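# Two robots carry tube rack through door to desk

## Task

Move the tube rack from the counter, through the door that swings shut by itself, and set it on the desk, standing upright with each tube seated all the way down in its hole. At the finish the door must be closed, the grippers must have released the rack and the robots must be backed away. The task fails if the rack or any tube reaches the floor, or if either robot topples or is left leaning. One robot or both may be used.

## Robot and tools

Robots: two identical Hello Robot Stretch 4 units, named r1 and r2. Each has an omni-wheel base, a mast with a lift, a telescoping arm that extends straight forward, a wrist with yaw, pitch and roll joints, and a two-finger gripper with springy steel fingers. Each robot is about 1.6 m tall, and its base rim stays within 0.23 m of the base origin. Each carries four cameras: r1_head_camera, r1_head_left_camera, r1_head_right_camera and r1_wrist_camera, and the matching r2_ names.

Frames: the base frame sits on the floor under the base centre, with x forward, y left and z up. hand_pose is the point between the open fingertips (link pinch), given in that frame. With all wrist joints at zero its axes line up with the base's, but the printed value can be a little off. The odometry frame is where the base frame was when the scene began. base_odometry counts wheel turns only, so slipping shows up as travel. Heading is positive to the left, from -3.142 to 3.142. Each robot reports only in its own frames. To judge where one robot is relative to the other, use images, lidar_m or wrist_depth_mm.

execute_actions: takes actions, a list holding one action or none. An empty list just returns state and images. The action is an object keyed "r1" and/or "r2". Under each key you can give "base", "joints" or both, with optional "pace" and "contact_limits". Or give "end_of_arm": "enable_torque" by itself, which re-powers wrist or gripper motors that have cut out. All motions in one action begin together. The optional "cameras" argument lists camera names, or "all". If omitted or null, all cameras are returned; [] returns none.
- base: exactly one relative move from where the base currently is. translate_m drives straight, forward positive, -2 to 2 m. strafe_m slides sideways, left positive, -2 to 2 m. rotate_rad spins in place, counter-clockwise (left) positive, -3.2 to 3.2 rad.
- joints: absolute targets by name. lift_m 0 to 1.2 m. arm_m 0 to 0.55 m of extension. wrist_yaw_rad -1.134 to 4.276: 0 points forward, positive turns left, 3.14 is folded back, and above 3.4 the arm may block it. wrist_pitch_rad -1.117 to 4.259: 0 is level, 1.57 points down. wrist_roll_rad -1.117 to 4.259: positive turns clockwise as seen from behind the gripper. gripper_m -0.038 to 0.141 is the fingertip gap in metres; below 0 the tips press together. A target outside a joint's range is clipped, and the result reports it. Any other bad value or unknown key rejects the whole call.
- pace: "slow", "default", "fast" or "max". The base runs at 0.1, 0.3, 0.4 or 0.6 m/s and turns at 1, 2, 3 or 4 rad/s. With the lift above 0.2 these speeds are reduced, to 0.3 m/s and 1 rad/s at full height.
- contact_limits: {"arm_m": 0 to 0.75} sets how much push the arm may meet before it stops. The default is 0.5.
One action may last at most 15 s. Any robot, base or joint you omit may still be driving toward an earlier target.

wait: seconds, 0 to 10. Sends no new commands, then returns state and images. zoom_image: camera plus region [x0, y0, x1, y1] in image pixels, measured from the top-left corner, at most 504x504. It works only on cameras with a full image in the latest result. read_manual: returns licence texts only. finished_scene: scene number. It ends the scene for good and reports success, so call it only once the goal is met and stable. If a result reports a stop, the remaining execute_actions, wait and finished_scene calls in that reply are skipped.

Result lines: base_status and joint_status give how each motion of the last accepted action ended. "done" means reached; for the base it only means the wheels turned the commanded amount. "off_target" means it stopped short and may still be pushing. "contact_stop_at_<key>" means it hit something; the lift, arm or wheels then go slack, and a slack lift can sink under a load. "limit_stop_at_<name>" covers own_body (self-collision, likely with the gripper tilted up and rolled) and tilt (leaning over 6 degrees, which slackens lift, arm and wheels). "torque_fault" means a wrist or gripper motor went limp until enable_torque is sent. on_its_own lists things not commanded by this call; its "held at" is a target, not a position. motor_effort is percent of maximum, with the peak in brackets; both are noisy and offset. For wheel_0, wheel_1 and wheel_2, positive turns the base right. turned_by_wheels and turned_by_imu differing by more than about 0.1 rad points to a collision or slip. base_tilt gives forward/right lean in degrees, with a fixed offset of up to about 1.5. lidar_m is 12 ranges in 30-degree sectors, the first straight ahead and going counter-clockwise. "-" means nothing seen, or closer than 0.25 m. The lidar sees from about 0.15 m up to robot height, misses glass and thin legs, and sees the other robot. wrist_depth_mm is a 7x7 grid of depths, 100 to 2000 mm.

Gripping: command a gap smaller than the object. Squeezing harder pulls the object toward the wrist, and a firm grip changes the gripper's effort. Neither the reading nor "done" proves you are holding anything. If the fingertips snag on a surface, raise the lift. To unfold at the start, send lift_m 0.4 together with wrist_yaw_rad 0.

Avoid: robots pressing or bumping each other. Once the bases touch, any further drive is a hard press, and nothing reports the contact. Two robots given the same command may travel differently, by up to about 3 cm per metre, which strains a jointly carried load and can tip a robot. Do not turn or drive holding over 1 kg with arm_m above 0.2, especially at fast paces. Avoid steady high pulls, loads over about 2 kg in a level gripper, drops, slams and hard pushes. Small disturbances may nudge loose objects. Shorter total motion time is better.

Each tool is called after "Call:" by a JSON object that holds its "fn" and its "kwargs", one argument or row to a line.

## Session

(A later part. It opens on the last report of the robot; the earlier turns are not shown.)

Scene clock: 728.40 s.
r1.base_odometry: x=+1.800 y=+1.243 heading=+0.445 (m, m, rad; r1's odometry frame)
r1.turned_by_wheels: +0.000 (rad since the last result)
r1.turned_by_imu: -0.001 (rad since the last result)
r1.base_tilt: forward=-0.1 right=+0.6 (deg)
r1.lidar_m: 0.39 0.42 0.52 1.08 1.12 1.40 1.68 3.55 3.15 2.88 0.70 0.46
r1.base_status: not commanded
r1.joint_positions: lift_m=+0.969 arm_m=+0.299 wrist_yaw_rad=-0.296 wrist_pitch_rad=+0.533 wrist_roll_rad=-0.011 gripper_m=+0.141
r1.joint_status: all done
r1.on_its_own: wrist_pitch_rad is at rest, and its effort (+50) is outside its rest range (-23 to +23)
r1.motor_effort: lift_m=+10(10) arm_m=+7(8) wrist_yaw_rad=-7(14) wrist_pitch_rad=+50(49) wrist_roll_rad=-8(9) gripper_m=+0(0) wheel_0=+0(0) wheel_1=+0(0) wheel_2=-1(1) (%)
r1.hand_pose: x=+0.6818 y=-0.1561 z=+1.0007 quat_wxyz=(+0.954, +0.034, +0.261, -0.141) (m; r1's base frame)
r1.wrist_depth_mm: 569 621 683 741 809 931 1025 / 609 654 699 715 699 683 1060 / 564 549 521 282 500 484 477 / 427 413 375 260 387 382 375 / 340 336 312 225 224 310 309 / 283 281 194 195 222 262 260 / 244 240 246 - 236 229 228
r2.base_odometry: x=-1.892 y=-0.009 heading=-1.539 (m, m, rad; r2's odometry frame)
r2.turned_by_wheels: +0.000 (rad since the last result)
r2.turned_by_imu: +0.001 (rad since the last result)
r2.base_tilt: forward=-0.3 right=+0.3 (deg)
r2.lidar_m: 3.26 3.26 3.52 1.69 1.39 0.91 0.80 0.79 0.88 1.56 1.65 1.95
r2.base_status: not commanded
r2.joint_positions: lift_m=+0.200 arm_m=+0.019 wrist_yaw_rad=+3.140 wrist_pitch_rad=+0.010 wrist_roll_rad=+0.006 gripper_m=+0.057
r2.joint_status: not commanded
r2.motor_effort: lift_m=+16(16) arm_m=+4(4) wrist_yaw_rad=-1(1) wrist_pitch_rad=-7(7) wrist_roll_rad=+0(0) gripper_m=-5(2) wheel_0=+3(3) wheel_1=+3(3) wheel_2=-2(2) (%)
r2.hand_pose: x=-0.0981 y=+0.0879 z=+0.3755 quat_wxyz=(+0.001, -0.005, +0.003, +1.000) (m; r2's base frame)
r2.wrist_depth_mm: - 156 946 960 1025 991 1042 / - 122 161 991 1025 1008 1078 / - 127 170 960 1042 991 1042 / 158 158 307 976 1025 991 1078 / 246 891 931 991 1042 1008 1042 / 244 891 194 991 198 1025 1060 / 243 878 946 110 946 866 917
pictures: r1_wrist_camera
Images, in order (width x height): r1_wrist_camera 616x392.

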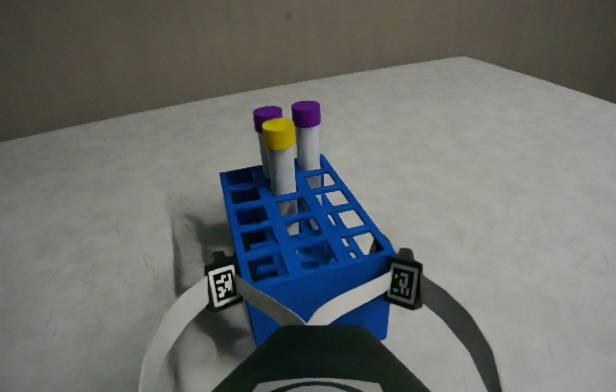

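Call:
{"fn": "execute_actions", "kwargs": {
  "actions": [
    {"r1":{"joints":{"wrist_yaw_rad":-0.85,"lift_m":0.978}},"r2":{"base":{"rotate_rad":1.45},"joints":{"lift_m":0.4,"wrist_yaw_rad":0},"pace":"fast"}}
  ],
  "cameras": ["r1_wrist_camera","r2_head_camera","r2_head_left_camera","r1_head_right_camera"]
}}

Scene clock: 732.70 s.
r1.base_odometry: x=+1.800 y=+1.243 heading=+0.445 (m, m, rad; r1's odometry frame)
r1.turned_by_wheels: +0.000 (rad since the last result)
r1.turned_by_imu: -0.002 (rad since the last result)
r1.base_tilt: forward=-0.1 right=+0.6 (deg)
r1.lidar_m: 0.40 0.41 0.52 1.10 1.11 1.40 1.48 3.55 3.16 2.89 0.70 0.46
r1.base_status: not commanded
r1.joint_positions: lift_m=+0.978 arm_m=+0.299 wrist_yaw_rad=-0.847 wrist_pitch_rad=+0.539 wrist_roll_rad=-0.012 gripper_m=+0.141
r1.joint_status: all done
r1.on_its_own: wrist_pitch_rad is at rest, and its effort (+30) is outside its rest range (-23 to +23)
r1.motor_effort: lift_m=+22(20) arm_m=+7(7) wrist_yaw_rad=-6(11) wrist_pitch_rad=+30(50) wrist_roll_rad=-7(9) gripper_m=+1(2) wheel_0=+0(0) wheel_1=+0(0) wheel_2=-1(1) (%)
r1.hand_pose: x=+0.5681 y=-0.2434 z=+1.0081 quat_wxyz=(+0.879, +0.104, +0.245, -0.395) (m; r1's base frame)
r1.wrist_depth_mm: 661 798 991 1308 1808 - - / 699 778 741 715 699 - - / 559 549 525 278 504 492 - / 433 421 379 271 394 387 1808 / 343 343 325 235 226 320 1618 / 287 286 198 195 211 279 1397 / 249 247 252 - 243 242 1229
r2.base_odometry: x=-1.892 y=-0.009 heading=-0.090 (m, m, rad; r2's odometry frame)
r2.turned_by_wheels: +1.450 (rad since the last result)
r2.turned_by_imu: +1.486 (rad since the last result)
r2.base_tilt: forward=-0.1 right=+0.4 (deg)
r2.lidar_m: 1.69 1.70 0.95 0.79 0.77 0.80 1.29 1.64 1.83 2.94 3.27 3.61
r2.base_status: done
r2.joint_positions: lift_m=+0.400 arm_m=+0.019 wrist_yaw_rad=+0.001 wrist_pitch_rad=+0.010 wrist_roll_rad=+0.006 gripper_m=+0.057
r2.joint_status: all done
r2.motor_effort: lift_m=+22(24) arm_m=+4(3) wrist_yaw_rad=-3(8) wrist_pitch_rad=-7(8) wrist_roll_rad=+0(0) gripper_m=-3(5) wheel_0=-1(5) wheel_1=-1(10) wheel_2=-1(10) (%)
r2.hand_pose: x=+0.4788 y=-0.0872 z=+0.5751 quat_wxyz=(+1.000, +0.003, +0.005, +0.000) (m; r2's base frame)
r2.wrist_depth_mm: - - 1756 - - - - / - - - - - - - / - - - - - - - / - - - - - - - / - - - - - - - / - 1983 195 1808 198 1921 1921 / 1336 1308 1336 110 1308 1308 1336
pictures: r1_head_right_camera, r1_wrist_camera, r2_head_camera, r2_head_left_camera
Images, in order (width x height): r1_head_right_camera 420x672, r1_wrist_camera 616x392, r2_head_camera 420x560, r2_head_left_camera 420x672.

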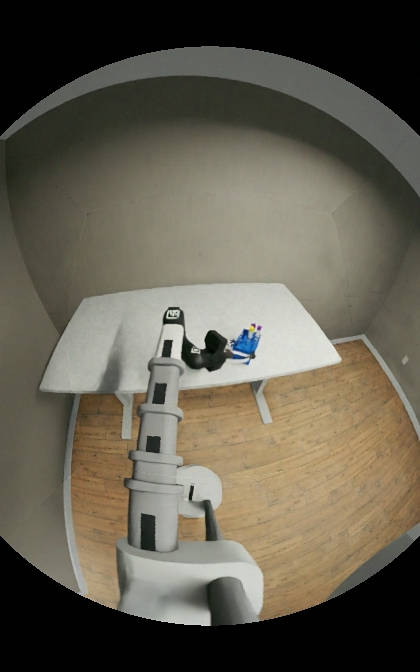

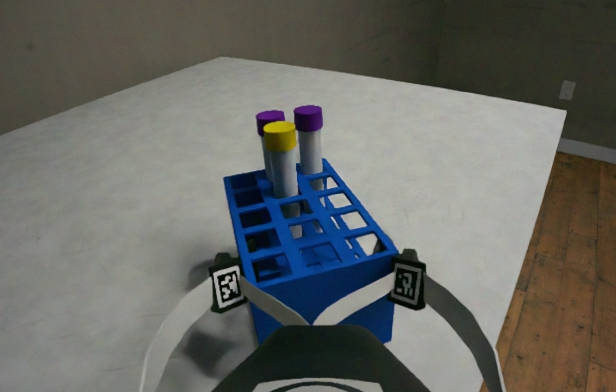

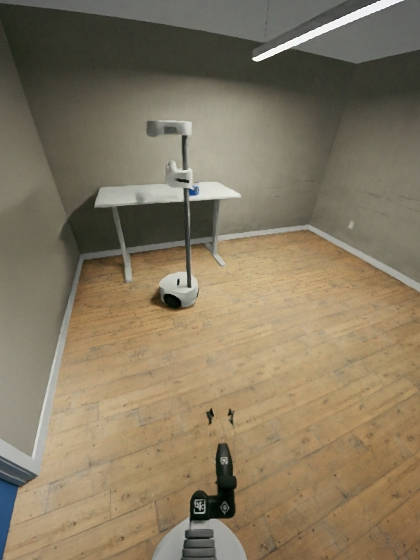

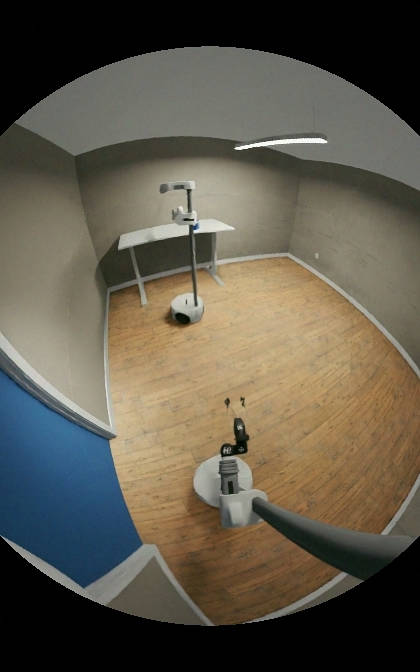

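Call:
{"fn": "execute_actions", "kwargs": {
  "actions": [
    {"r1":{"joints":{"arm_m":0.36,"lift_m":0.982},"pace":"slow"},"r2":{"base":{"strafe_m":-0.6},"joints":{"gripper_m":-0.01},"pace":"fast"}}
  ],
  "cameras": []
}}

Call:
{"fn": "execute_actions", "kwargs": {
  "actions": [
    {"r2":{"base":{"translate_m":1.3},"pace":"fast"}}
  ],
  "cameras": ["r2_head_camera","r2_head_left_camera","r1_head_right_camera"]
}}

Scene clock: 737.60 s.
r1.base_odometry: x=+1.800 y=+1.243 heading=+0.445 (m, m, rad; r1's odometry frame)
r1.turned_by_wheels: +0.000 (rad since the last result)
r1.turned_by_imu: -0.002 (rad since the last result)
r1.base_tilt: forward=-0.1 right=+0.6 (deg)
r1.lidar_m: 0.40 0.40 0.51 1.09 1.11 1.41 1.87 1.72 3.16 2.89 0.70 0.45
r1.base_status: not commanded
r1.joint_positions: lift_m=+0.982 arm_m=+0.359 wrist_yaw_rad=-0.851 wrist_pitch_rad=+0.541 wrist_roll_rad=-0.012 gripper_m=+0.141
r1.joint_status: all done
r1.on_its_own: wrist_pitch_rad is at rest, and its effort (+25) is outside its rest range (-23 to +23)
r1.motor_effort: lift_m=+23(23) arm_m=+8(5) wrist_yaw_rad=+7(5) wrist_pitch_rad=+25(30) wrist_roll_rad=-4(5) gripper_m=-2(1) wheel_0=+0(0) wheel_1=+0(0) wheel_2=-2(2) (%)
r1.hand_pose: x=+0.6266 y=-0.2436 z=+1.0114 quat_wxyz=(+0.878, +0.105, +0.246, -0.396) (m; r1's base frame)
r1.wrist_depth_mm: 615 732 931 1229 1756 - - / 647 723 750 732 707 - - / 569 549 535 281 508 504 492 / 433 427 402 270 394 392 384 / 345 345 330 233 214 324 317 / 293 291 202 196 211 264 271 / 253 248 255 - 241 235 236
r2.base_odometry: x=-1.946 y=-0.606 heading=-0.090 (m, m, rad; r2's odometry frame)
r2.turned_by_wheels: +0.000 (rad since the last result)
r2.turned_by_imu: +0.001 (rad since the last result)
r2.base_tilt: forward=-0.3 right=+0.4 (deg)
r2.lidar_m: 2.50 1.85 1.57 1.38 1.29 1.42 1.45 1.41 1.61 2.59 2.70 3.00
r2.base_status: done
r2.joint_positions: lift_m=+0.400 arm_m=+0.019 wrist_yaw_rad=+0.000 wrist_pitch_rad=+0.010 wrist_roll_rad=+0.006 gripper_m=-0.010
r2.joint_status: all done
r2.motor_effort: lift_m=+22(22) arm_m=+3(3) wrist_yaw_rad=-3(1) wrist_pitch_rad=-7(7) wrist_roll_rad=+0(0) gripper_m=-11(10) wheel_0=-3(11) wheel_1=+2(14) wheel_2=-1(1) (%)
r2.hand_pose: x=+0.4788 y=-0.0873 z=+0.5751 quat_wxyz=(+1.000, +0.003, +0.005, +0.000) (m; r2's base frame)
r2.wrist_depth_mm: - - - - - - - / - - - - - - - / - - - - - - - / - - - - - - - / - - - - - - - / 1537 1618 187 204 183 1921 1921 / 1366 1205 1366 110 1281 1229 1308
pictures: none
No camera images: the call's "cameras" was empty. Leave "cameras" out to get every camera's image.

Scene clock: 742.13 s.
r1.base_odometry: x=+1.800 y=+1.243 heading=+0.445 (m, m, rad; r1's odometry frame)
r1.turned_by_wheels: +0.000 (rad since the last result)
r1.turned_by_imu: -0.002 (rad since the last result)
r1.base_tilt: forward=-0.2 right=+0.7 (deg)
r1.lidar_m: 0.40 0.42 0.53 1.09 1.12 1.40 2.88 0.85 0.87 2.88 0.71 0.47
r1.base_status: not commanded
r1.joint_positions: lift_m=+0.982 arm_m=+0.359 wrist_yaw_rad=-0.851 wrist_pitch_rad=+0.541 wrist_roll_rad=-0.012 gripper_m=+0.141
r1.joint_status: not commanded
r1.motor_effort: lift_m=+23(23) arm_m=+8(8) wrist_yaw_rad=+6(7) wrist_pitch_rad=+22(25) wrist_roll_rad=-5(6) gripper_m=+1(2) wheel_0=+0(0) wheel_1=+0(0) wheel_2=-2(1) (%)
r1.hand_pose: x=+0.6266 y=-0.2436 z=+1.0114 quat_wxyz=(+0.878, +0.105, +0.246, -0.396) (m; r1's base frame)
r1.wrist_depth_mm: 621 750 931 1229 1756 - - / 647 715 750 723 707 - - / 574 549 530 279 508 496 496 / 430 424 394 271 399 392 387 / 347 345 329 233 216 324 320 / 290 290 201 196 211 264 271 / 252 249 256 - 242 236 237
r2.base_odometry: x=-0.651 y=-0.723 heading=-0.090 (m, m, rad; r2's odometry frame)
r2.turned_by_wheels: +0.000 (rad since the last result)
r2.turned_by_imu: -0.003 (rad since the last result)
r2.base_tilt: forward=-0.2 right=+0.4 (deg)
r2.lidar_m: 1.26 0.97 0.82 1.73 1.70 1.99 2.70 2.67 2.80 2.28 2.25 2.51
r2.base_status: done
r2.joint_positions: lift_m=+0.400 arm_m=+0.019 wrist_yaw_rad=+0.000 wrist_pitch_rad=+0.010 wrist_roll_rad=+0.006 gripper_m=-0.010
r2.joint_status: not commanded
r2.motor_effort: lift_m=+22(22) arm_m=+3(3) wrist_yaw_rad=+0(2) wrist_pitch_rad=-7(7) wrist_roll_rad=+0(0) gripper_m=-13(14) wheel_0=+1(8) wheel_1=+2(9) wheel_2=+1(13) (%)
r2.hand_pose: x=+0.4788 y=-0.0873 z=+0.5751 quat_wxyz=(+1.000, +0.003, +0.005, +0.000) (m; r2's base frame)
r2.wrist_depth_mm: 1576 1661 1863 1983 - - - / 1098 1118 1921 1983 - - - / 1537 1708 1808 1921 - - - / 1576 1708 1808 - - - - / 1576 1708 1808 - - - - / 1576 1708 187 204 184 1921 1863 / 1336 1205 1366 110 1281 1229 1308
pictures: r1_head_right_camera, r2_head_camera, r2_head_left_camera
Images, in order (width x height): r1_head_right_camera 420x672, r2_head_camera 420x560, r2_head_left_camera 420x672.

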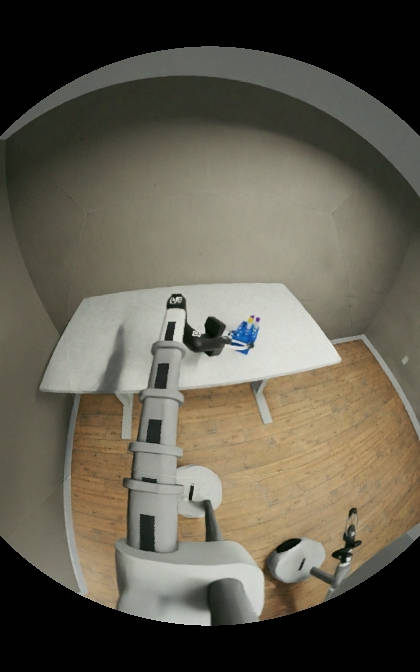

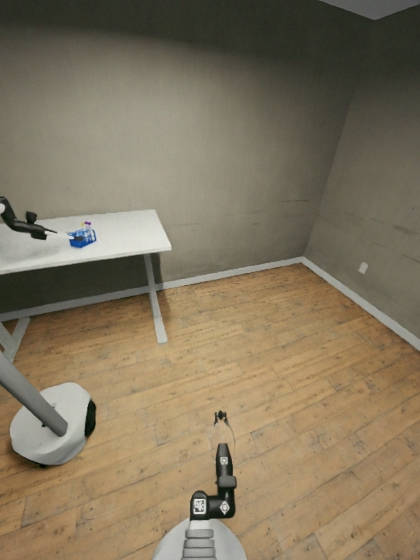

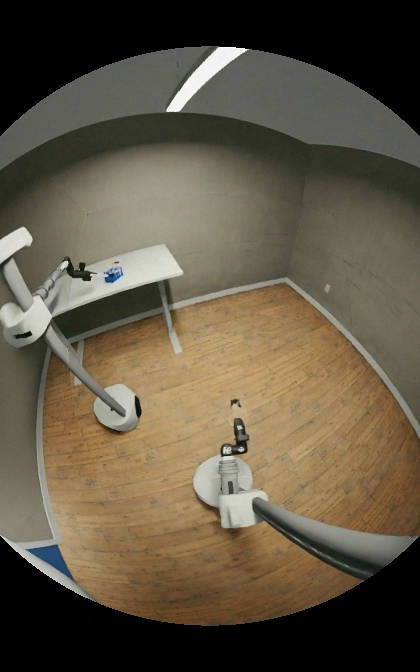

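Call:
{"fn": "execute_actions", "kwargs": {
  "actions": [
    {"r2":{"base":{"translate_m":0.65},"joints":{"lift_m":1.08},"pace":"fast"}}
  ],
  "cameras": []
}}

Call:
{"fn": "execute_actions", "kwargs": {
  "actions": [
    {"r2":{"base":{"rotate_rad":0.85}}}
  ],
  "cameras": ["r2_head_camera","r2_wrist_camera","r1_head_right_camera"]
}}

Scene clock: 746.73 s.
r1.base_odometry: x=+1.800 y=+1.243 heading=+0.445 (m, m, rad; r1's odometry frame)
r1.turned_by_wheels: +0.000 (rad since the last result)
r1.turned_by_imu: -0.002 (rad since the last result)
r1.base_tilt: forward=-0.2 right=+0.7 (deg)
r1.lidar_m: 0.41 0.42 0.54 1.10 1.11 1.38 2.89 3.56 0.69 0.66 0.69 0.44
r1.base_status: not commanded
r1.joint_positions: lift_m=+0.982 arm_m=+0.359 wrist_yaw_rad=-0.851 wrist_pitch_rad=+0.541 wrist_roll_rad=-0.012 gripper_m=+0.141
r1.joint_status: not commanded
r1.on_its_own: wrist_pitch_rad is at rest, and its effort (+24) is outside its rest range (-23 to +23)
r1.motor_effort: lift_m=+23(23) arm_m=+8(8) wrist_yaw_rad=+8(7) wrist_pitch_rad=+24(23) wrist_roll_rad=-7(5) gripper_m=+2(1) wheel_0=+0(0) wheel_1=+0(0) wheel_2=-2(2) (%)
r1.hand_pose: x=+0.6266 y=-0.2436 z=+1.0114 quat_wxyz=(+0.878, +0.105, +0.246, -0.396) (m; r1's base frame)
r1.wrist_depth_mm: 609 732 917 1229 1808 - - / 640 732 750 723 715 - - / 569 544 539 279 508 496 492 / 430 424 399 270 397 389 384 / 349 343 330 234 216 324 319 / 290 291 201 196 212 265 272 / 254 249 254 - 241 235 236
r2.base_odometry: x=-0.004 y=-0.781 heading=-0.089 (m, m, rad; r2's odometry frame)
r2.turned_by_wheels: +0.000 (rad since the last result)
r2.turned_by_imu: +0.000 (rad since the last result)
r2.base_tilt: forward=-0.3 right=+0.3 (deg)
r2.lidar_m: 1.45 0.64 0.72 0.65 0.70 2.15 3.32 3.29 2.53 2.04 2.04 1.79
r2.base_status: done
r2.joint_positions: lift_m=+1.080 arm_m=+0.019 wrist_yaw_rad=+0.000 wrist_pitch_rad=+0.010 wrist_roll_rad=+0.006 gripper_m=-0.010
r2.joint_status: all done
r2.motor_effort: lift_m=+22(24) arm_m=+3(3) wrist_yaw_rad=-1(0) wrist_pitch_rad=-8(7) wrist_roll_rad=+0(0) gripper_m=-17(12) wheel_0=+1(10) wheel_1=+3(9) wheel_2=+1(11) (%)
r2.hand_pose: x=+0.4788 y=-0.0874 z=+1.2551 quat_wxyz=(+1.000, +0.003, +0.005, +0.000) (m; r2's base frame)
r2.wrist_depth_mm: 1060 1138 1205 1366 1430 1576 1708 / 1078 1160 1229 1336 1464 1618 1756 / 1078 1138 1255 1308 1464 1618 1756 / 1078 1138 1205 1336 1464 1576 1756 / 1078 1160 1229 1336 1464 1537 1756 / 1078 1182 186 204 183 1576 1756 / 788 788 1229 110 1499 1618 1808
pictures: none
No camera images: the call's "cameras" was empty. Leave "cameras" out to get every camera's image.

Scene clock: 748.60 s.
r1.base_odometry: x=+1.800 y=+1.243 heading=+0.445 (m, m, rad; r1's odometry frame)
r1.turned_by_wheels: +0.000 (rad since the last result)
r1.turned_by_imu: -0.001 (rad since the last result)
r1.base_tilt: forward=-0.2 right=+0.6 (deg)
r1.lidar_m: 0.41 0.40 0.52 1.09 1.11 1.39 2.89 3.57 0.70 0.66 0.69 0.46
r1.base_status: not commanded
r1.joint_positions: lift_m=+0.982 arm_m=+0.359 wrist_yaw_rad=-0.851 wrist_pitch_rad=+0.541 wrist_roll_rad=-0.012 gripper_m=+0.141
r1.joint_status: not commanded
r1.on_its_own: wrist_pitch_rad is at rest, and its effort (+24) is outside its rest range (-23 to +23)
r1.motor_effort: lift_m=+23(23) arm_m=+8(8) wrist_yaw_rad=+8(8) wrist_pitch_rad=+24(24) wrist_roll_rad=-6(6) gripper_m=-3(1) wheel_0=+0(0) wheel_1=+0(0) wheel_2=-1(2) (%)
r1.hand_pose: x=+0.6266 y=-0.2436 z=+1.0114 quat_wxyz=(+0.878, +0.105, +0.246, -0.396) (m; r1's base frame)
r1.wrist_depth_mm: 621 723 917 1229 1756 - - / 640 732 750 732 691 - - / 564 554 535 278 512 496 492 / 430 424 402 270 399 392 387 / 347 345 327 235 215 324 317 / 291 289 201 196 211 265 271 / 253 250 254 - 241 236 236
r2.base_odometry: x=-0.004 y=-0.781 heading=+0.760 (m, m, rad; r2's odometry frame)
r2.turned_by_wheels: +0.849 (rad since the last result)
r2.turned_by_imu: +0.870 (rad since the last result)
r2.base_tilt: forward=-0.3 right=+0.3 (deg)
r2.lidar_m: 0.66 0.66 0.64 2.02 2.82 3.27 3.01 2.15 2.06 2.11 1.53 0.65
r2.base_status: done
r2.joint_positions: lift_m=+1.080 arm_m=+0.019 wrist_yaw_rad=+0.000 wrist_pitch_rad=+0.010 wrist_roll_rad=+0.006 gripper_m=-0.010
r2.joint_status: not commanded
r2.motor_effort: lift_m=+22(22) arm_m=+3(3) wrist_yaw_rad=-3(4) wrist_pitch_rad=-7(7) wrist_roll_rad=+0(0) gripper_m=-12(11) wheel_0=-2(1) wheel_1=-5(7) wheel_2=-3(6) (%)
r2.hand_pose: x=+0.4788 y=-0.0874 z=+1.2551 quat_wxyz=(+1.000, +0.003, +0.005, +0.000) (m; r2's base frame)
r2.wrist_depth_mm: 1756 1808 1537 1366 1182 1078 991 / 1756 1756 1537 1336 1229 1098 1008 / 1756 1863 1576 1397 1229 1098 991 / 1708 1808 1618 1366 1229 1098 1008 / 1756 759 1537 1397 1229 1098 1008 / 1138 707 185 204 183 1098 1008 / 842 691 699 110 723 715 931
pictures: r1_head_right_camera, r2_head_camera, r2_wrist_camera
Images, in order (width x height): r1_head_right_camera 420x672, r2_head_camera 420x560, r2_wrist_camera 616x392.

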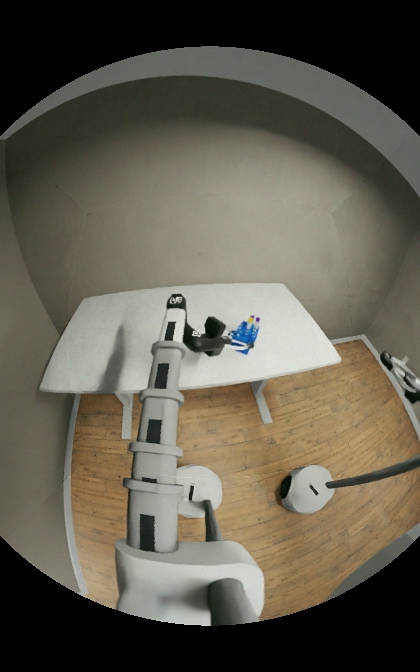

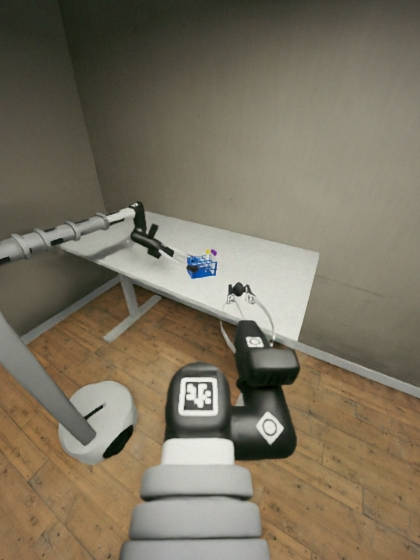

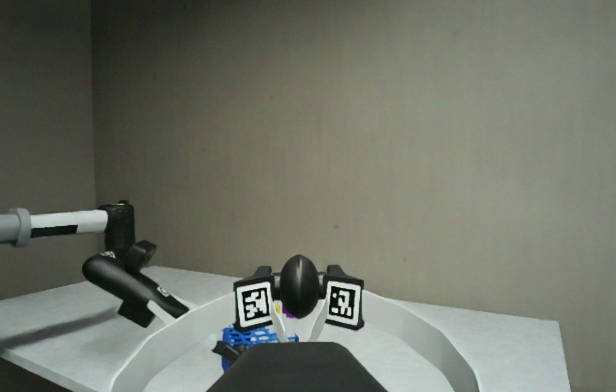

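Call:
{"fn": "execute_actions", "kwargs": {
  "actions": [
    {"r2":{"base":{"rotate_rad":0.12},"joints":{"wrist_pitch_rad":0.6,"lift_m":1.15,"arm_m":0.25}}}
  ],
  "cameras": ["r2_head_camera","r2_wrist_camera"]
}}

Scene clock: 751.93 s.
r1.base_odometry: x=+1.800 y=+1.243 heading=+0.445 (m, m, rad; r1's odometry frame)
r1.turned_by_wheels: +0.000 (rad since the last result)
r1.turned_by_imu: -0.001 (rad since the last result)
r1.base_tilt: forward=-0.2 right=+0.7 (deg)
r1.lidar_m: 0.40 0.40 0.53 1.09 1.11 1.39 2.88 3.58 0.69 0.59 0.55 0.47
r1.base_status: not commanded
r1.joint_positions: lift_m=+0.982 arm_m=+0.359 wrist_yaw_rad=-0.851 wrist_pitch_rad=+0.541 wrist_roll_rad=-0.012 gripper_m=+0.141
r1.joint_status: not commanded
r1.on_its_own: wrist_pitch_rad is at rest, and its effort (+24) is outside its rest range (-23 to +23)
r1.motor_effort: lift_m=+23(23) arm_m=+8(8) wrist_yaw_rad=+9(7) wrist_pitch_rad=+24(24) wrist_roll_rad=-4(4) gripper_m=-1(1) wheel_0=+0(0) wheel_1=+0(0) wheel_2=-2(2) (%)
r1.hand_pose: x=+0.6266 y=-0.2436 z=+1.0114 quat_wxyz=(+0.878, +0.105, +0.246, -0.396) (m; r1's base frame)
r1.wrist_depth_mm: 621 732 904 1205 1756 - - / 647 723 759 715 707 - - / 564 554 539 279 508 496 488 / 436 421 399 271 399 392 387 / 347 345 329 233 216 324 317 / 291 289 201 196 212 265 271 / 253 249 255 - 241 236 237
r2.base_odometry: x=-0.004 y=-0.781 heading=+0.879 (m, m, rad; r2's odometry frame)
r2.turned_by_wheels: +0.119 (rad since the last result)
r2.turned_by_imu: +0.124 (rad since the last result)
r2.base_tilt: forward=-0.3 right=+0.4 (deg)
r2.lidar_m: 0.70 0.65 0.70 2.08 3.13 3.27 2.67 2.07 2.06 1.91 1.47 0.64
r2.base_status: done
r2.joint_positions: lift_m=+1.150 arm_m=+0.249 wrist_yaw_rad=+0.000 wrist_pitch_rad=+0.602 wrist_roll_rad=+0.006 gripper_m=-0.010
r2.joint_status: all done
r2.motor_effort: lift_m=+22(24) arm_m=+4(4) wrist_yaw_rad=-4(1) wrist_pitch_rad=-5(5) wrist_roll_rad=+0(0) gripper_m=-11(13) wheel_0=-3(6) wheel_1=-2(8) wheel_2=-2(5) (%)
r2.hand_pose: x=+0.6580 y=-0.0874 z=+1.1645 quat_wxyz=(+0.955, +0.003, +0.296, -0.001) (m; r2's base frame)
r2.wrist_depth_mm: 462 512 1336 1160 1025 904 809 / 1098 473 1098 1098 1042 960 854 / 820 750 564 809 831 820 820 / 1618 654 640 564 627 640 654 / 1756 1808 554 544 549 549 539 / 1661 1661 187 204 183 469 466 / 1430 1336 1430 110 399 399 407
pictures: r2_head_camera, r2_wrist_camera
Images, in order (width x height): r2_head_camera 420x560, r2_wrist_camera 616x392.

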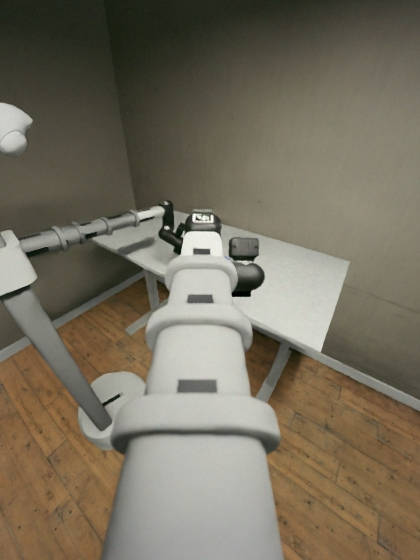

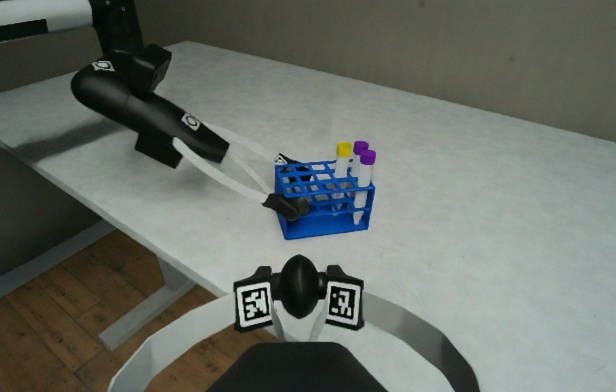

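Call:
{"fn": "zoom_image", "kwargs": {
  "camera": "r2_wrist_camera",
  "region": [230,120,410,260]
}}

Region (230, 120, 410, 260) of r2_wrist_camera's 616x392 image, scaled by 2.800.

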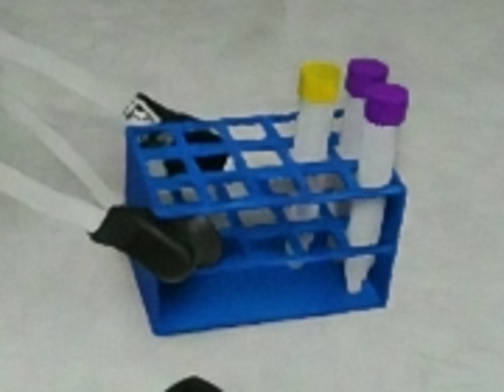

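Call:
{"fn": "execute_actions", "kwargs": {
  "actions": [
    {"r2":{"joints":{"arm_m":0.50,"lift_m":1.085},"pace":"slow"}}
  ],
  "cameras": ["r2_wrist_camera","r1_wrist_camera"]
}}

Scene clock: 760.20 s.
r1.base_odometry: x=+1.800 y=+1.243 heading=+0.445 (m, m, rad; r1's odometry frame)
r1.turned_by_wheels: +0.000 (rad since the last result)
r1.turned_by_imu: -0.003 (rad since the last result)
r1.base_tilt: forward=-0.2 right=+0.6 (deg)
r1.lidar_m: 0.40 0.42 0.53 1.09 1.11 1.38 2.90 3.57 0.70 0.59 0.47 0.47
r1.base_status: not commanded
r1.joint_positions: lift_m=+0.982 arm_m=+0.359 wrist_yaw_rad=-0.851 wrist_pitch_rad=+0.541 wrist_roll_rad=-0.012 gripper_m=+0.141
r1.joint_status: not commanded
r1.on_its_own: wrist_pitch_rad is at rest, and its effort (+24) is outside its rest range (-23 to +23)
r1.motor_effort: lift_m=+23(23) arm_m=+8(8) wrist_yaw_rad=+8(8) wrist_pitch_rad=+24(25) wrist_roll_rad=-5(5) gripper_m=-2(2) wheel_0=+0(0) wheel_1=+0(0) wheel_2=-2(2) (%)
r1.hand_pose: x=+0.6266 y=-0.2436 z=+1.0114 quat_wxyz=(+0.878, +0.105, +0.246, -0.396) (m; r1's base frame)
r1.wrist_depth_mm: 627 741 931 1229 1756 - - / 640 741 750 715 699 176 166 / 564 554 535 281 480 173 488 / 430 424 402 271 399 389 387 / 349 343 327 233 215 325 319 / 291 289 201 195 211 264 271 / 254 250 254 - 241 236 236
r2.base_odometry: x=-0.004 y=-0.781 heading=+0.879 (m, m, rad; r2's odometry frame)
r2.turned_by_wheels: +0.000 (rad since the last result)
r2.turned_by_imu: +0.003 (rad since the last result)
r2.base_tilt: forward=-0.2 right=+0.3 (deg)
r2.lidar_m: 0.70 0.65 0.68 2.08 3.13 3.27 2.66 2.10 2.04 1.91 1.46 0.64
r2.base_status: not commanded
r2.joint_positions: lift_m=+1.085 arm_m=+0.499 wrist_yaw_rad=+0.000 wrist_pitch_rad=+0.602 wrist_roll_rad=+0.006 gripper_m=-0.010
r2.joint_status: all done
r2.motor_effort: lift_m=+13(22) arm_m=+4(3) wrist_yaw_rad=-2(1) wrist_pitch_rad=-5(5) wrist_roll_rad=+0(0) gripper_m=-12(10) wheel_0=-3(3) wheel_1=-3(3) wheel_2=-2(2) (%)
r2.hand_pose: x=+0.9080 y=-0.0874 z=+1.1003 quat_wxyz=(+0.955, +0.003, +0.296, -0.001) (m; r2's base frame)
r2.wrist_depth_mm: 1308 1308 1118 946 820 715 647 / 798 931 904 917 831 759 683 / 647 676 683 683 683 683 668 / 248 319 549 544 549 544 544 / 272 281 427 343 309 452 455 / 392 379 186 205 184 392 389 / 351 329 334 110 334 334 342
pictures: r1_wrist_camera, r2_wrist_camera
Images, in order (width x height): r1_wrist_camera 616x392, r2_wrist_camera 616x392.

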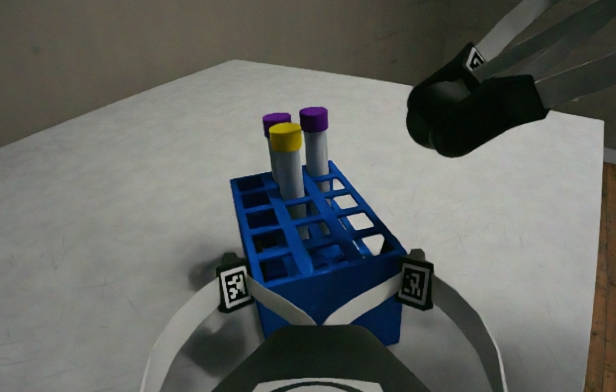

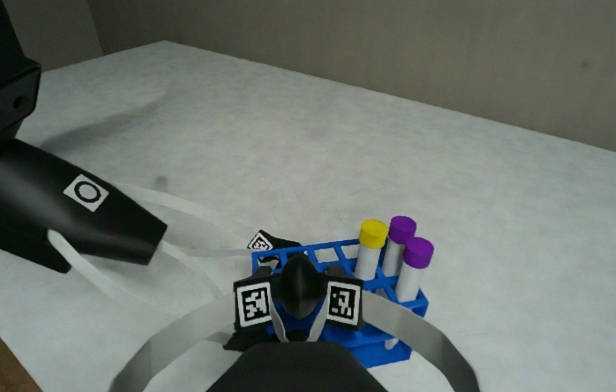

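Call:
{"fn": "execute_actions", "kwargs": {
  "actions": [
    {"r2":{"joints":{"arm_m":0.55,"lift_m":1.065,"wrist_yaw_rad":-0.08},"pace":"slow"}}
  ],
  "cameras": ["r2_wrist_camera","r1_wrist_camera"]
}}

Scene clock: 763.03 s.
r1.base_odometry: x=+1.800 y=+1.243 heading=+0.445 (m, m, rad; r1's odometry frame)
r1.turned_by_wheels: +0.000 (rad since the last result)
r1.turned_by_imu: -0.001 (rad since the last result)
r1.base_tilt: forward=-0.2 right=+0.7 (deg)
r1.lidar_m: 0.39 0.42 0.53 1.08 1.11 1.40 2.86 3.59 0.69 0.58 0.47 0.47
r1.base_status: not commanded
r1.joint_positions: lift_m=+0.982 arm_m=+0.359 wrist_yaw_rad=-0.851 wrist_pitch_rad=+0.541 wrist_roll_rad=-0.012 gripper_m=+0.141
r1.joint_status: not commanded
r1.on_its_own: wrist_pitch_rad is at rest, and its effort (+24) is outside its rest range (-23 to +23)
r1.motor_effort: lift_m=+23(23) arm_m=+8(8) wrist_yaw_rad=+8(7) wrist_pitch_rad=+24(24) wrist_roll_rad=-5(6) gripper_m=-2(1) wheel_0=+0(0) wheel_1=+0(0) wheel_2=-2(2) (%)
r1.hand_pose: x=+0.6266 y=-0.2436 z=+1.0114 quat_wxyz=(+0.878, +0.105, +0.246, -0.396) (m; r1's base frame)
r1.wrist_depth_mm: 621 741 917 1229 1756 224 172 / 654 732 750 732 225 185 - / 574 554 530 255 189 477 492 / 433 427 399 271 397 394 384 / 349 343 327 234 216 324 319 / 291 289 202 196 212 265 271 / 253 248 254 - 242 236 237
r2.base_odometry: x=-0.004 y=-0.781 heading=+0.879 (m, m, rad; r2's odometry frame)
r2.turned_by_wheels: +0.000 (rad since the last result)
r2.turned_by_imu: +0.001 (rad since the last result)
r2.base_tilt: forward=-0.1 right=+0.4 (deg)
r2.lidar_m: 0.70 0.65 0.69 2.11 3.11 3.28 2.67 2.10 2.05 1.88 1.47 0.63
r2.base_status: not commanded
r2.joint_positions: lift_m=+1.065 arm_m=+0.548 wrist_yaw_rad=-0.079 wrist_pitch_rad=+0.602 wrist_roll_rad=+0.006 gripper_m=-0.010
r2.joint_status: all done
joint sent to its limit — the command would take r2.arm_m past its upper limit, so that joint was sent only as far as its limit.
r2.motor_effort: lift_m=+13(12) arm_m=+4(4) wrist_yaw_rad=-1(7) wrist_pitch_rad=-6(6) wrist_roll_rad=+0(0) gripper_m=-8(13) wheel_0=-3(3) wheel_1=-3(2) wheel_2=-2(2) (%)
r2.hand_pose: x=+0.9486 y=-0.1060 z=+1.0803 quat_wxyz=(+0.954, +0.015, +0.296, -0.039) (m; r2's base frame)
r2.wrist_depth_mm: 1308 1118 976 842 750 676 609 / 854 854 866 831 798 715 647 / 634 647 640 647 634 634 640 / 521 512 517 517 508 508 504 / 220 415 413 427 270 427 427 / 345 357 187 203 183 366 366 / 314 203 242 110 290 314 320
pictures: r1_wrist_camera, r2_wrist_camera
Images, in order (width x height): r1_wrist_camera 616x392, r2_wrist_camera 616x392.

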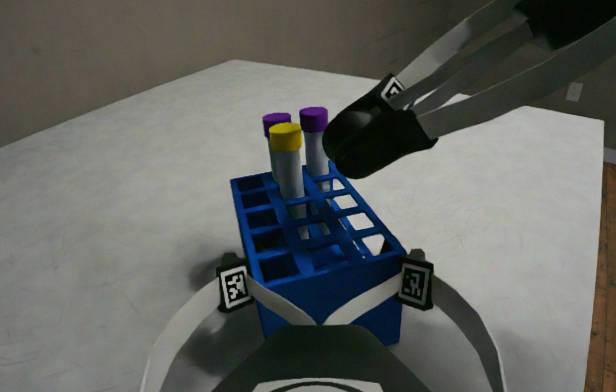

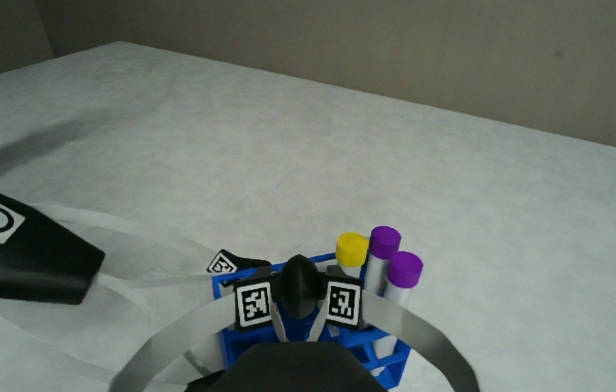

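Call:
{"fn": "execute_actions", "kwargs": {
  "actions": [
    {"r2":{"joints":{"lift_m":1.045,"wrist_yaw_rad":-0.03},"pace":"slow"}}
  ],
  "cameras": ["r2_wrist_camera","r1_wrist_camera"]
}}

Scene clock: 765.17 s.
r1.base_odometry: x=+1.800 y=+1.243 heading=+0.445 (m, m, rad; r1's odometry frame)
r1.turned_by_wheels: +0.000 (rad since the last result)
r1.turned_by_imu: -0.001 (rad since the last result)
r1.base_tilt: forward=-0.1 right=+0.6 (deg)
r1.lidar_m: 0.40 0.41 0.53 1.08 1.10 1.39 2.88 3.59 0.70 0.58 0.49 0.46
r1.base_status: not commanded
r1.joint_positions: lift_m=+0.982 arm_m=+0.359 wrist_yaw_rad=-0.851 wrist_pitch_rad=+0.541 wrist_roll_rad=-0.012 gripper_m=+0.141
r1.joint_status: not commanded
r1.on_its_own: wrist_pitch_rad is at rest, and its effort (+26) is outside its rest range (-23 to +23)
r1.motor_effort: lift_m=+23(23) arm_m=+8(8) wrist_yaw_rad=+6(8) wrist_pitch_rad=+26(23) wrist_roll_rad=-6(6) gripper_m=-1(1) wheel_0=+0(0) wheel_1=+0(0) wheel_2=-1(2) (%)
r1.hand_pose: x=+0.6266 y=-0.2436 z=+1.0114 quat_wxyz=(+0.878, +0.105, +0.246, -0.396) (m; r1's base frame)
r1.wrist_depth_mm: 615 732 917 1229 1756 - - / 647 741 759 732 707 227 175 / 574 554 530 273 220 191 439 / 433 424 399 255 194 392 387 / 347 345 329 233 216 322 319 / 291 287 201 196 211 265 271 / 253 248 255 - 242 235 236
r2.base_odometry: x=-0.004 y=-0.781 heading=+0.879 (m, m, rad; r2's odometry frame)
r2.turned_by_wheels: +0.000 (rad since the last result)
r2.turned_by_imu: +0.001 (rad since the last result)
r2.base_tilt: forward=-0.2 right=+0.3 (deg)
r2.lidar_m: 0.71 0.65 0.69 2.07 3.10 3.27 2.66 2.11 2.05 1.89 1.47 0.64
r2.base_status: not commanded
r2.joint_positions: lift_m=+1.045 arm_m=+0.548 wrist_yaw_rad=-0.031 wrist_pitch_rad=+0.602 wrist_roll_rad=+0.006 gripper_m=-0.010
r2.joint_status: all done
r2.motor_effort: lift_m=+13(14) arm_m=+4(4) wrist_yaw_rad=-1(4) wrist_pitch_rad=-6(5) wrist_roll_rad=+0(0) gripper_m=-9(12) wheel_0=-3(3) wheel_1=-3(2) wheel_2=-2(3) (%)
r2.hand_pose: x=+0.9535 y=-0.0947 z=+1.0603 quat_wxyz=(+0.955, +0.007, +0.296, -0.015) (m; r2's base frame)
r2.wrist_depth_mm: 1308 1118 991 866 768 676 609 / 798 798 788 809 778 715 647 / 603 597 597 597 597 591 597 / 216 445 477 473 480 477 473 / 205 377 375 298 248 397 399 / 332 343 186 204 183 342 343 / 298 191 211 110 279 294 298
pictures: r1_wrist_camera, r2_wrist_camera
Images, in order (width x height): r1_wrist_camera 616x392, r2_wrist_camera 616x392.

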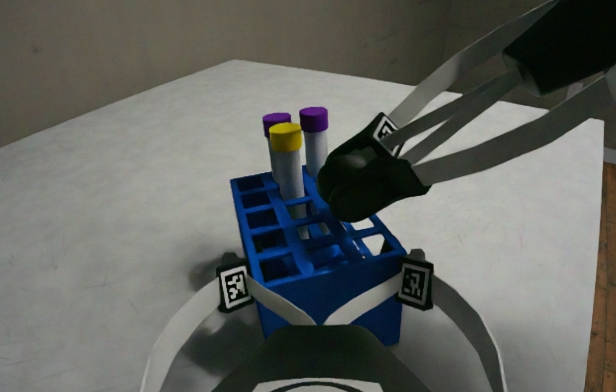

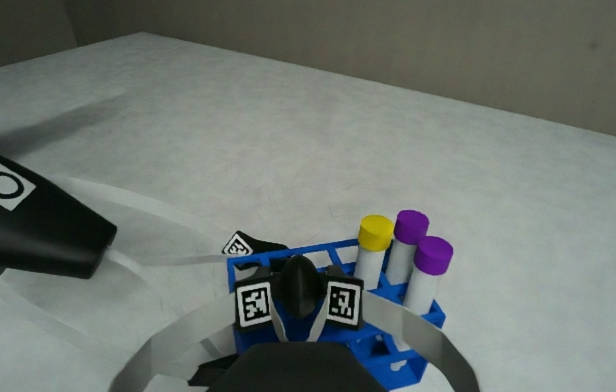

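Just touching. Press more.

Call:
{"fn": "execute_actions", "kwargs": {
  "actions": [
    {"r2":{"joints":{"lift_m":1.028},"pace":"slow"}}
  ],
  "cameras": ["r2_wrist_camera","r1_wrist_camera"]
}}

Scene clock: 766.80 s.
r1.base_odometry: x=+1.800 y=+1.243 heading=+0.445 (m, m, rad; r1's odometry frame)
r1.turned_by_wheels: +0.000 (rad since the last result)
r1.turned_by_imu: -0.001 (rad since the last result)
r1.base_tilt: forward=-0.2 right=+0.7 (deg)
r1.lidar_m: 0.41 0.41 0.52 1.08 1.12 1.39 2.90 3.58 0.71 0.58 0.47 0.44
r1.base_status: not commanded
r1.joint_positions: lift_m=+0.982 arm_m=+0.359 wrist_yaw_rad=-0.851 wrist_pitch_rad=+0.542 wrist_roll_rad=-0.012 gripper_m=+0.141
r1.joint_status: not commanded
r1.motor_effort: lift_m=+23(23) arm_m=+8(8) wrist_yaw_rad=+7(8) wrist_pitch_rad=+21(25) wrist_roll_rad=-5(6) gripper_m=-1(0) wheel_0=+0(0) wheel_1=+0(0) wheel_2=-2(1) (%)
r1.hand_pose: x=+0.6266 y=-0.2435 z=+1.0112 quat_wxyz=(+0.878, +0.105, +0.246, -0.396) (m; r1's base frame)
r1.wrist_depth_mm: 627 732 904 1229 1808 - 213 / 640 715 750 707 707 236 174 / 569 554 535 277 236 452 439 / 430 424 397 258 200 362 382 / 349 342 329 232 215 322 315 / 290 289 198 194 221 266 268 / 251 248 253 - 242 236 236
r2.base_odometry: x=-0.004 y=-0.781 heading=+0.879 (m, m, rad; r2's odometry frame)
r2.turned_by_wheels: +0.000 (rad since the last result)
r2.turned_by_imu: +0.001 (rad since the last result)
r2.base_tilt: forward=-0.2 right=+0.4 (deg)
r2.lidar_m: 0.71 0.65 0.68 2.08 3.11 3.26 2.67 2.11 2.05 1.92 1.49 0.63
r2.base_status: not commanded
r2.joint_positions: lift_m=+1.029 arm_m=+0.548 wrist_yaw_rad=-0.031 wrist_pitch_rad=+0.598 wrist_roll_rad=+0.006 gripper_m=-0.010
r2.joint_status: all done
r2.motor_effort: lift_m=+11(13) arm_m=+4(4) wrist_yaw_rad=+1(0) wrist_pitch_rad=+6(6) wrist_roll_rad=+0(0) gripper_m=-10(11) wheel_0=-3(3) wheel_1=-3(3) wheel_2=-2(3) (%)
r2.hand_pose: x=+0.9542 y=-0.0947 z=+1.0444 quat_wxyz=(+0.956, +0.007, +0.294, -0.015) (m; r2's base frame)
r2.wrist_depth_mm: 1336 1160 976 866 768 676 609 / 778 768 768 768 768 707 640 / 574 580 574 574 574 569 574 / 206 427 455 459 455 455 459 / 202 368 359 277 246 379 377 / 319 327 186 203 231 325 325 / 286 185 203 110 271 277 285
pictures: r1_wrist_camera, r2_wrist_camera
Images, in order (width x height): r1_wrist_camera 616x392, r2_wrist_camera 616x392.

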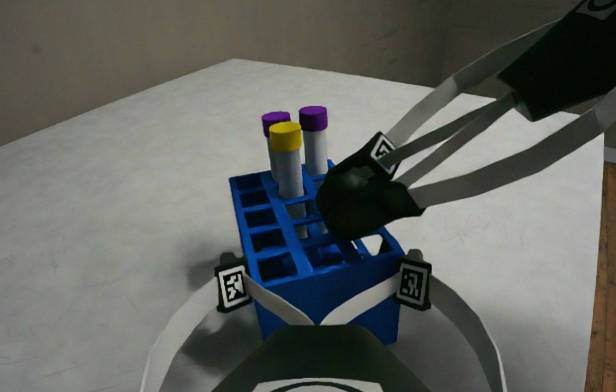

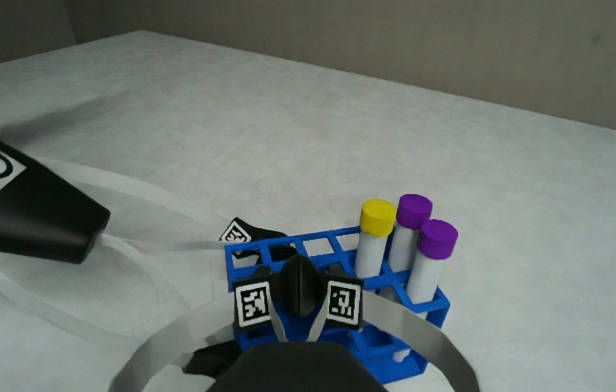

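Call:
{"fn": "execute_actions", "kwargs": {
  "actions": [
    {"r2":{"joints":{"lift_m":1.012},"pace":"slow"},"r1":{"joints":{"wrist_yaw_rad":-0.75,"gripper_m":0.141}}}
  ],
  "cameras": ["r2_wrist_camera","r1_wrist_camera"]
}}

Scene clock: 768.97 s.
r1.base_odometry: x=+1.800 y=+1.243 heading=+0.445 (m, m, rad; r1's odometry frame)
r1.turned_by_wheels: +0.000 (rad since the last result)
r1.turned_by_imu: -0.001 (rad since the last result)
r1.base_tilt: forward=-0.2 right=+0.6 (deg)
r1.lidar_m: 0.40 0.41 0.52 1.10 1.12 1.37 2.90 3.57 0.69 0.58 0.48 0.47
r1.base_status: not commanded
r1.joint_positions: lift_m=+0.982 arm_m=+0.359 wrist_yaw_rad=-0.761 wrist_pitch_rad=+0.547 wrist_roll_rad=-0.009 gripper_m=+0.141
r1.joint_status: all done
r1.on_its_own: wrist_yaw_rad is at rest, and its effort (+35) is outside its rest range (-13 to +13); wrist_roll_rad is at rest, and its effort (-15) is outside its rest range (-13 to +13)
r1.motor_effort: lift_m=+23(23) arm_m=+8(8) wrist_yaw_rad=+35(42) wrist_pitch_rad=+8(20) wrist_roll_rad=-15(15) gripper_m=-1(2) wheel_0=-1(1) wheel_1=+0(0) wheel_2=-4(3) (%)
r1.hand_pose: x=+0.6475 y=-0.2332 z=+1.0099 quat_wxyz=(+0.894, +0.097, +0.252, -0.357) (m; r1's base frame)
r1.wrist_depth_mm: 597 691 854 1098 1464 - - / 621 691 723 683 668 668 215 / 559 539 517 279 473 234 442 / 424 415 387 264 202 195 349 / 340 338 324 229 206 314 310 / 285 285 202 196 208 259 265 / 250 245 247 - 241 234 232
r2.base_odometry: x=-0.004 y=-0.781 heading=+0.879 (m, m, rad; r2's odometry frame)
r2.turned_by_wheels: +0.000 (rad since the last result)
r2.turned_by_imu: +0.001 (rad since the last result)
r2.base_tilt: forward=-0.2 right=+0.3 (deg)
r2.lidar_m: 0.71 0.65 0.68 2.11 3.13 3.27 2.70 2.10 2.05 1.89 1.48 0.62
r2.base_status: not commanded
r2.joint_positions: lift_m=+1.013 arm_m=+0.548 wrist_yaw_rad=-0.032 wrist_pitch_rad=+0.581 wrist_roll_rad=+0.006 gripper_m=-0.010
r2.joint_status: all done
r2.on_its_own: wrist_pitch_rad is at rest, and its effort (+56) is outside its rest range (-23 to +23)
r2.motor_effort: lift_m=+6(11) arm_m=+3(4) wrist_yaw_rad=+7(6) wrist_pitch_rad=+56(55) wrist_roll_rad=+0(0) gripper_m=-14(8) wheel_0=-4(4) wheel_1=-3(3) wheel_2=-3(2) (%)
r2.hand_pose: x=+0.9570 y=-0.0952 z=+1.0329 quat_wxyz=(+0.958, +0.008, +0.286, -0.016) (m; r2's base frame)
r2.wrist_depth_mm: 1366 1160 1008 878 759 668 609 / 809 809 809 809 768 707 640 / 580 585 585 585 580 585 591 / 200 424 459 462 252 455 459 / 205 353 353 270 257 379 382 / 310 324 186 202 185 322 322 / 281 266 208 110 274 274 281
pictures: r1_wrist_camera, r2_wrist_camera
Images, in order (width x height): r1_wrist_camera 616x392, r2_wrist_camera 616x392.

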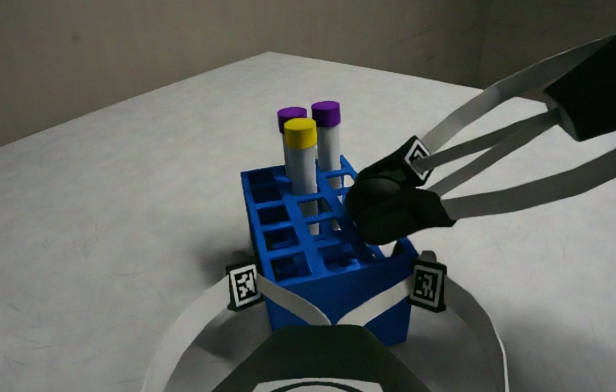

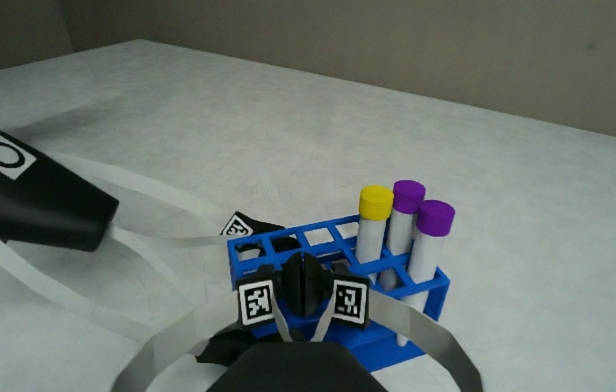

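Call:
{"fn": "execute_actions", "kwargs": {
  "actions": [
    {"r1":{"joints":{"wrist_yaw_rad":-0.67,"gripper_m":0.141},"pace":"slow"}}
  ],
  "cameras": ["r2_wrist_camera","r1_wrist_camera"]
}}

Scene clock: 771.17 s.
r1.base_odometry: x=+1.799 y=+1.243 heading=+0.444 (m, m, rad; r1's odometry frame)
r1.turned_by_wheels: -0.001 (rad since the last result)
r1.turned_by_imu: -0.002 (rad since the last result)
r1.base_tilt: forward=-0.2 right=+0.7 (deg)
r1.lidar_m: 0.40 0.41 0.53 1.09 1.10 1.38 2.87 3.57 0.71 0.58 0.48 0.47
r1.base_status: not commanded
r1.joint_positions: lift_m=+0.982 arm_m=+0.359 wrist_yaw_rad=-0.692 wrist_pitch_rad=+0.549 wrist_roll_rad=-0.007 gripper_m=+0.141
r1.joint_status: wrist_yaw_rad off_target (ended at -0.692, target -0.670); the others done
r1.on_its_own: wrist_yaw_rad is at rest, and its effort (+65) is outside its rest range (-13 to +13); wrist_roll_rad is at rest, and its effort (-19) is outside its rest range (-13 to +13)
r1.motor_effort: lift_m=+23(23) arm_m=+8(8) wrist_yaw_rad=+65(66) wrist_pitch_rad=+3(8) wrist_roll_rad=-19(20) gripper_m=-1(1) wheel_0=-2(2) wheel_1=-1(1) wheel_2=-8(8) (%)
r1.hand_pose: x=+0.6633 y=-0.2243 z=+1.0096 quat_wxyz=(+0.906, +0.089, +0.256, -0.325) (m; r1's base frame)
r1.wrist_depth_mm: 574 668 798 991 1308 1983 - / 603 683 707 683 668 1708 - / 554 525 512 281 484 224 306 / 424 415 399 268 208 189 366 / 340 338 332 230 202 306 307 / 285 285 194 195 204 250 264 / 249 244 243 - 236 233 231
r2.base_odometry: x=-0.004 y=-0.781 heading=+0.879 (m, m, rad; r2's odometry frame)
r2.turned_by_wheels: +0.000 (rad since the last result)
r2.turned_by_imu: +0.000 (rad since the last result)
r2.base_tilt: forward=-0.2 right=+0.4 (deg)
r2.lidar_m: 0.71 0.65 0.69 2.10 3.11 3.26 2.67 2.10 2.06 1.92 1.47 0.63
r2.base_status: not commanded
r2.joint_positions: lift_m=+1.013 arm_m=+0.548 wrist_yaw_rad=-0.034 wrist_pitch_rad=+0.577 wrist_roll_rad=+0.006 gripper_m=-0.010
r2.joint_status: not commanded
r2.on_its_own: wrist_pitch_rad is at rest, and its effort (+66) is outside its rest range (-23 to +23)
r2.motor_effort: lift_m=+6(6) arm_m=+2(3) wrist_yaw_rad=+9(13) wrist_pitch_rad=+66(65) wrist_roll_rad=+1(1) gripper_m=-12(14) wheel_0=-9(9) wheel_1=-3(3) wheel_2=-3(2) (%)
r2.hand_pose: x=+0.9576 y=-0.0956 z=+1.0338 quat_wxyz=(+0.958, +0.008, +0.284, -0.017) (m; r2's base frame)
r2.wrist_depth_mm: 1336 1138 991 854 750 668 603 / 809 820 831 809 778 707 640 / 591 585 585 585 597 597 597 / 200 277 466 466 253 466 466 / 213 355 355 270 258 382 382 / 312 317 185 211 185 325 327 / 281 270 211 110 279 274 283
pictures: r1_wrist_camera, r2_wrist_camera
Images, in order (width x height): r1_wrist_camera 616x392, r2_wrist_camera 616x392.

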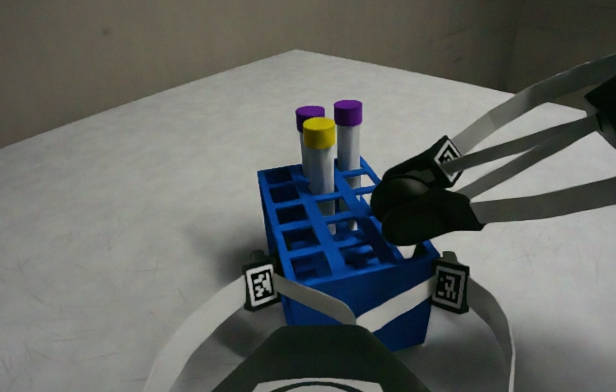

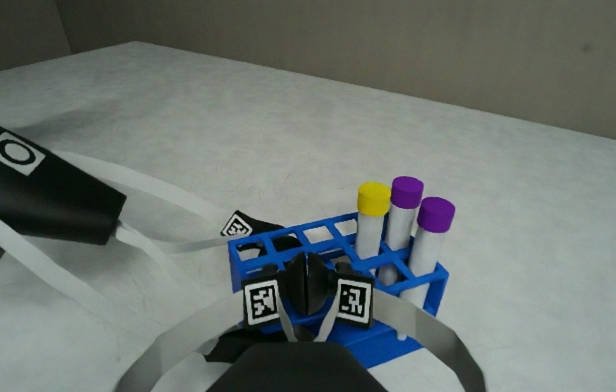

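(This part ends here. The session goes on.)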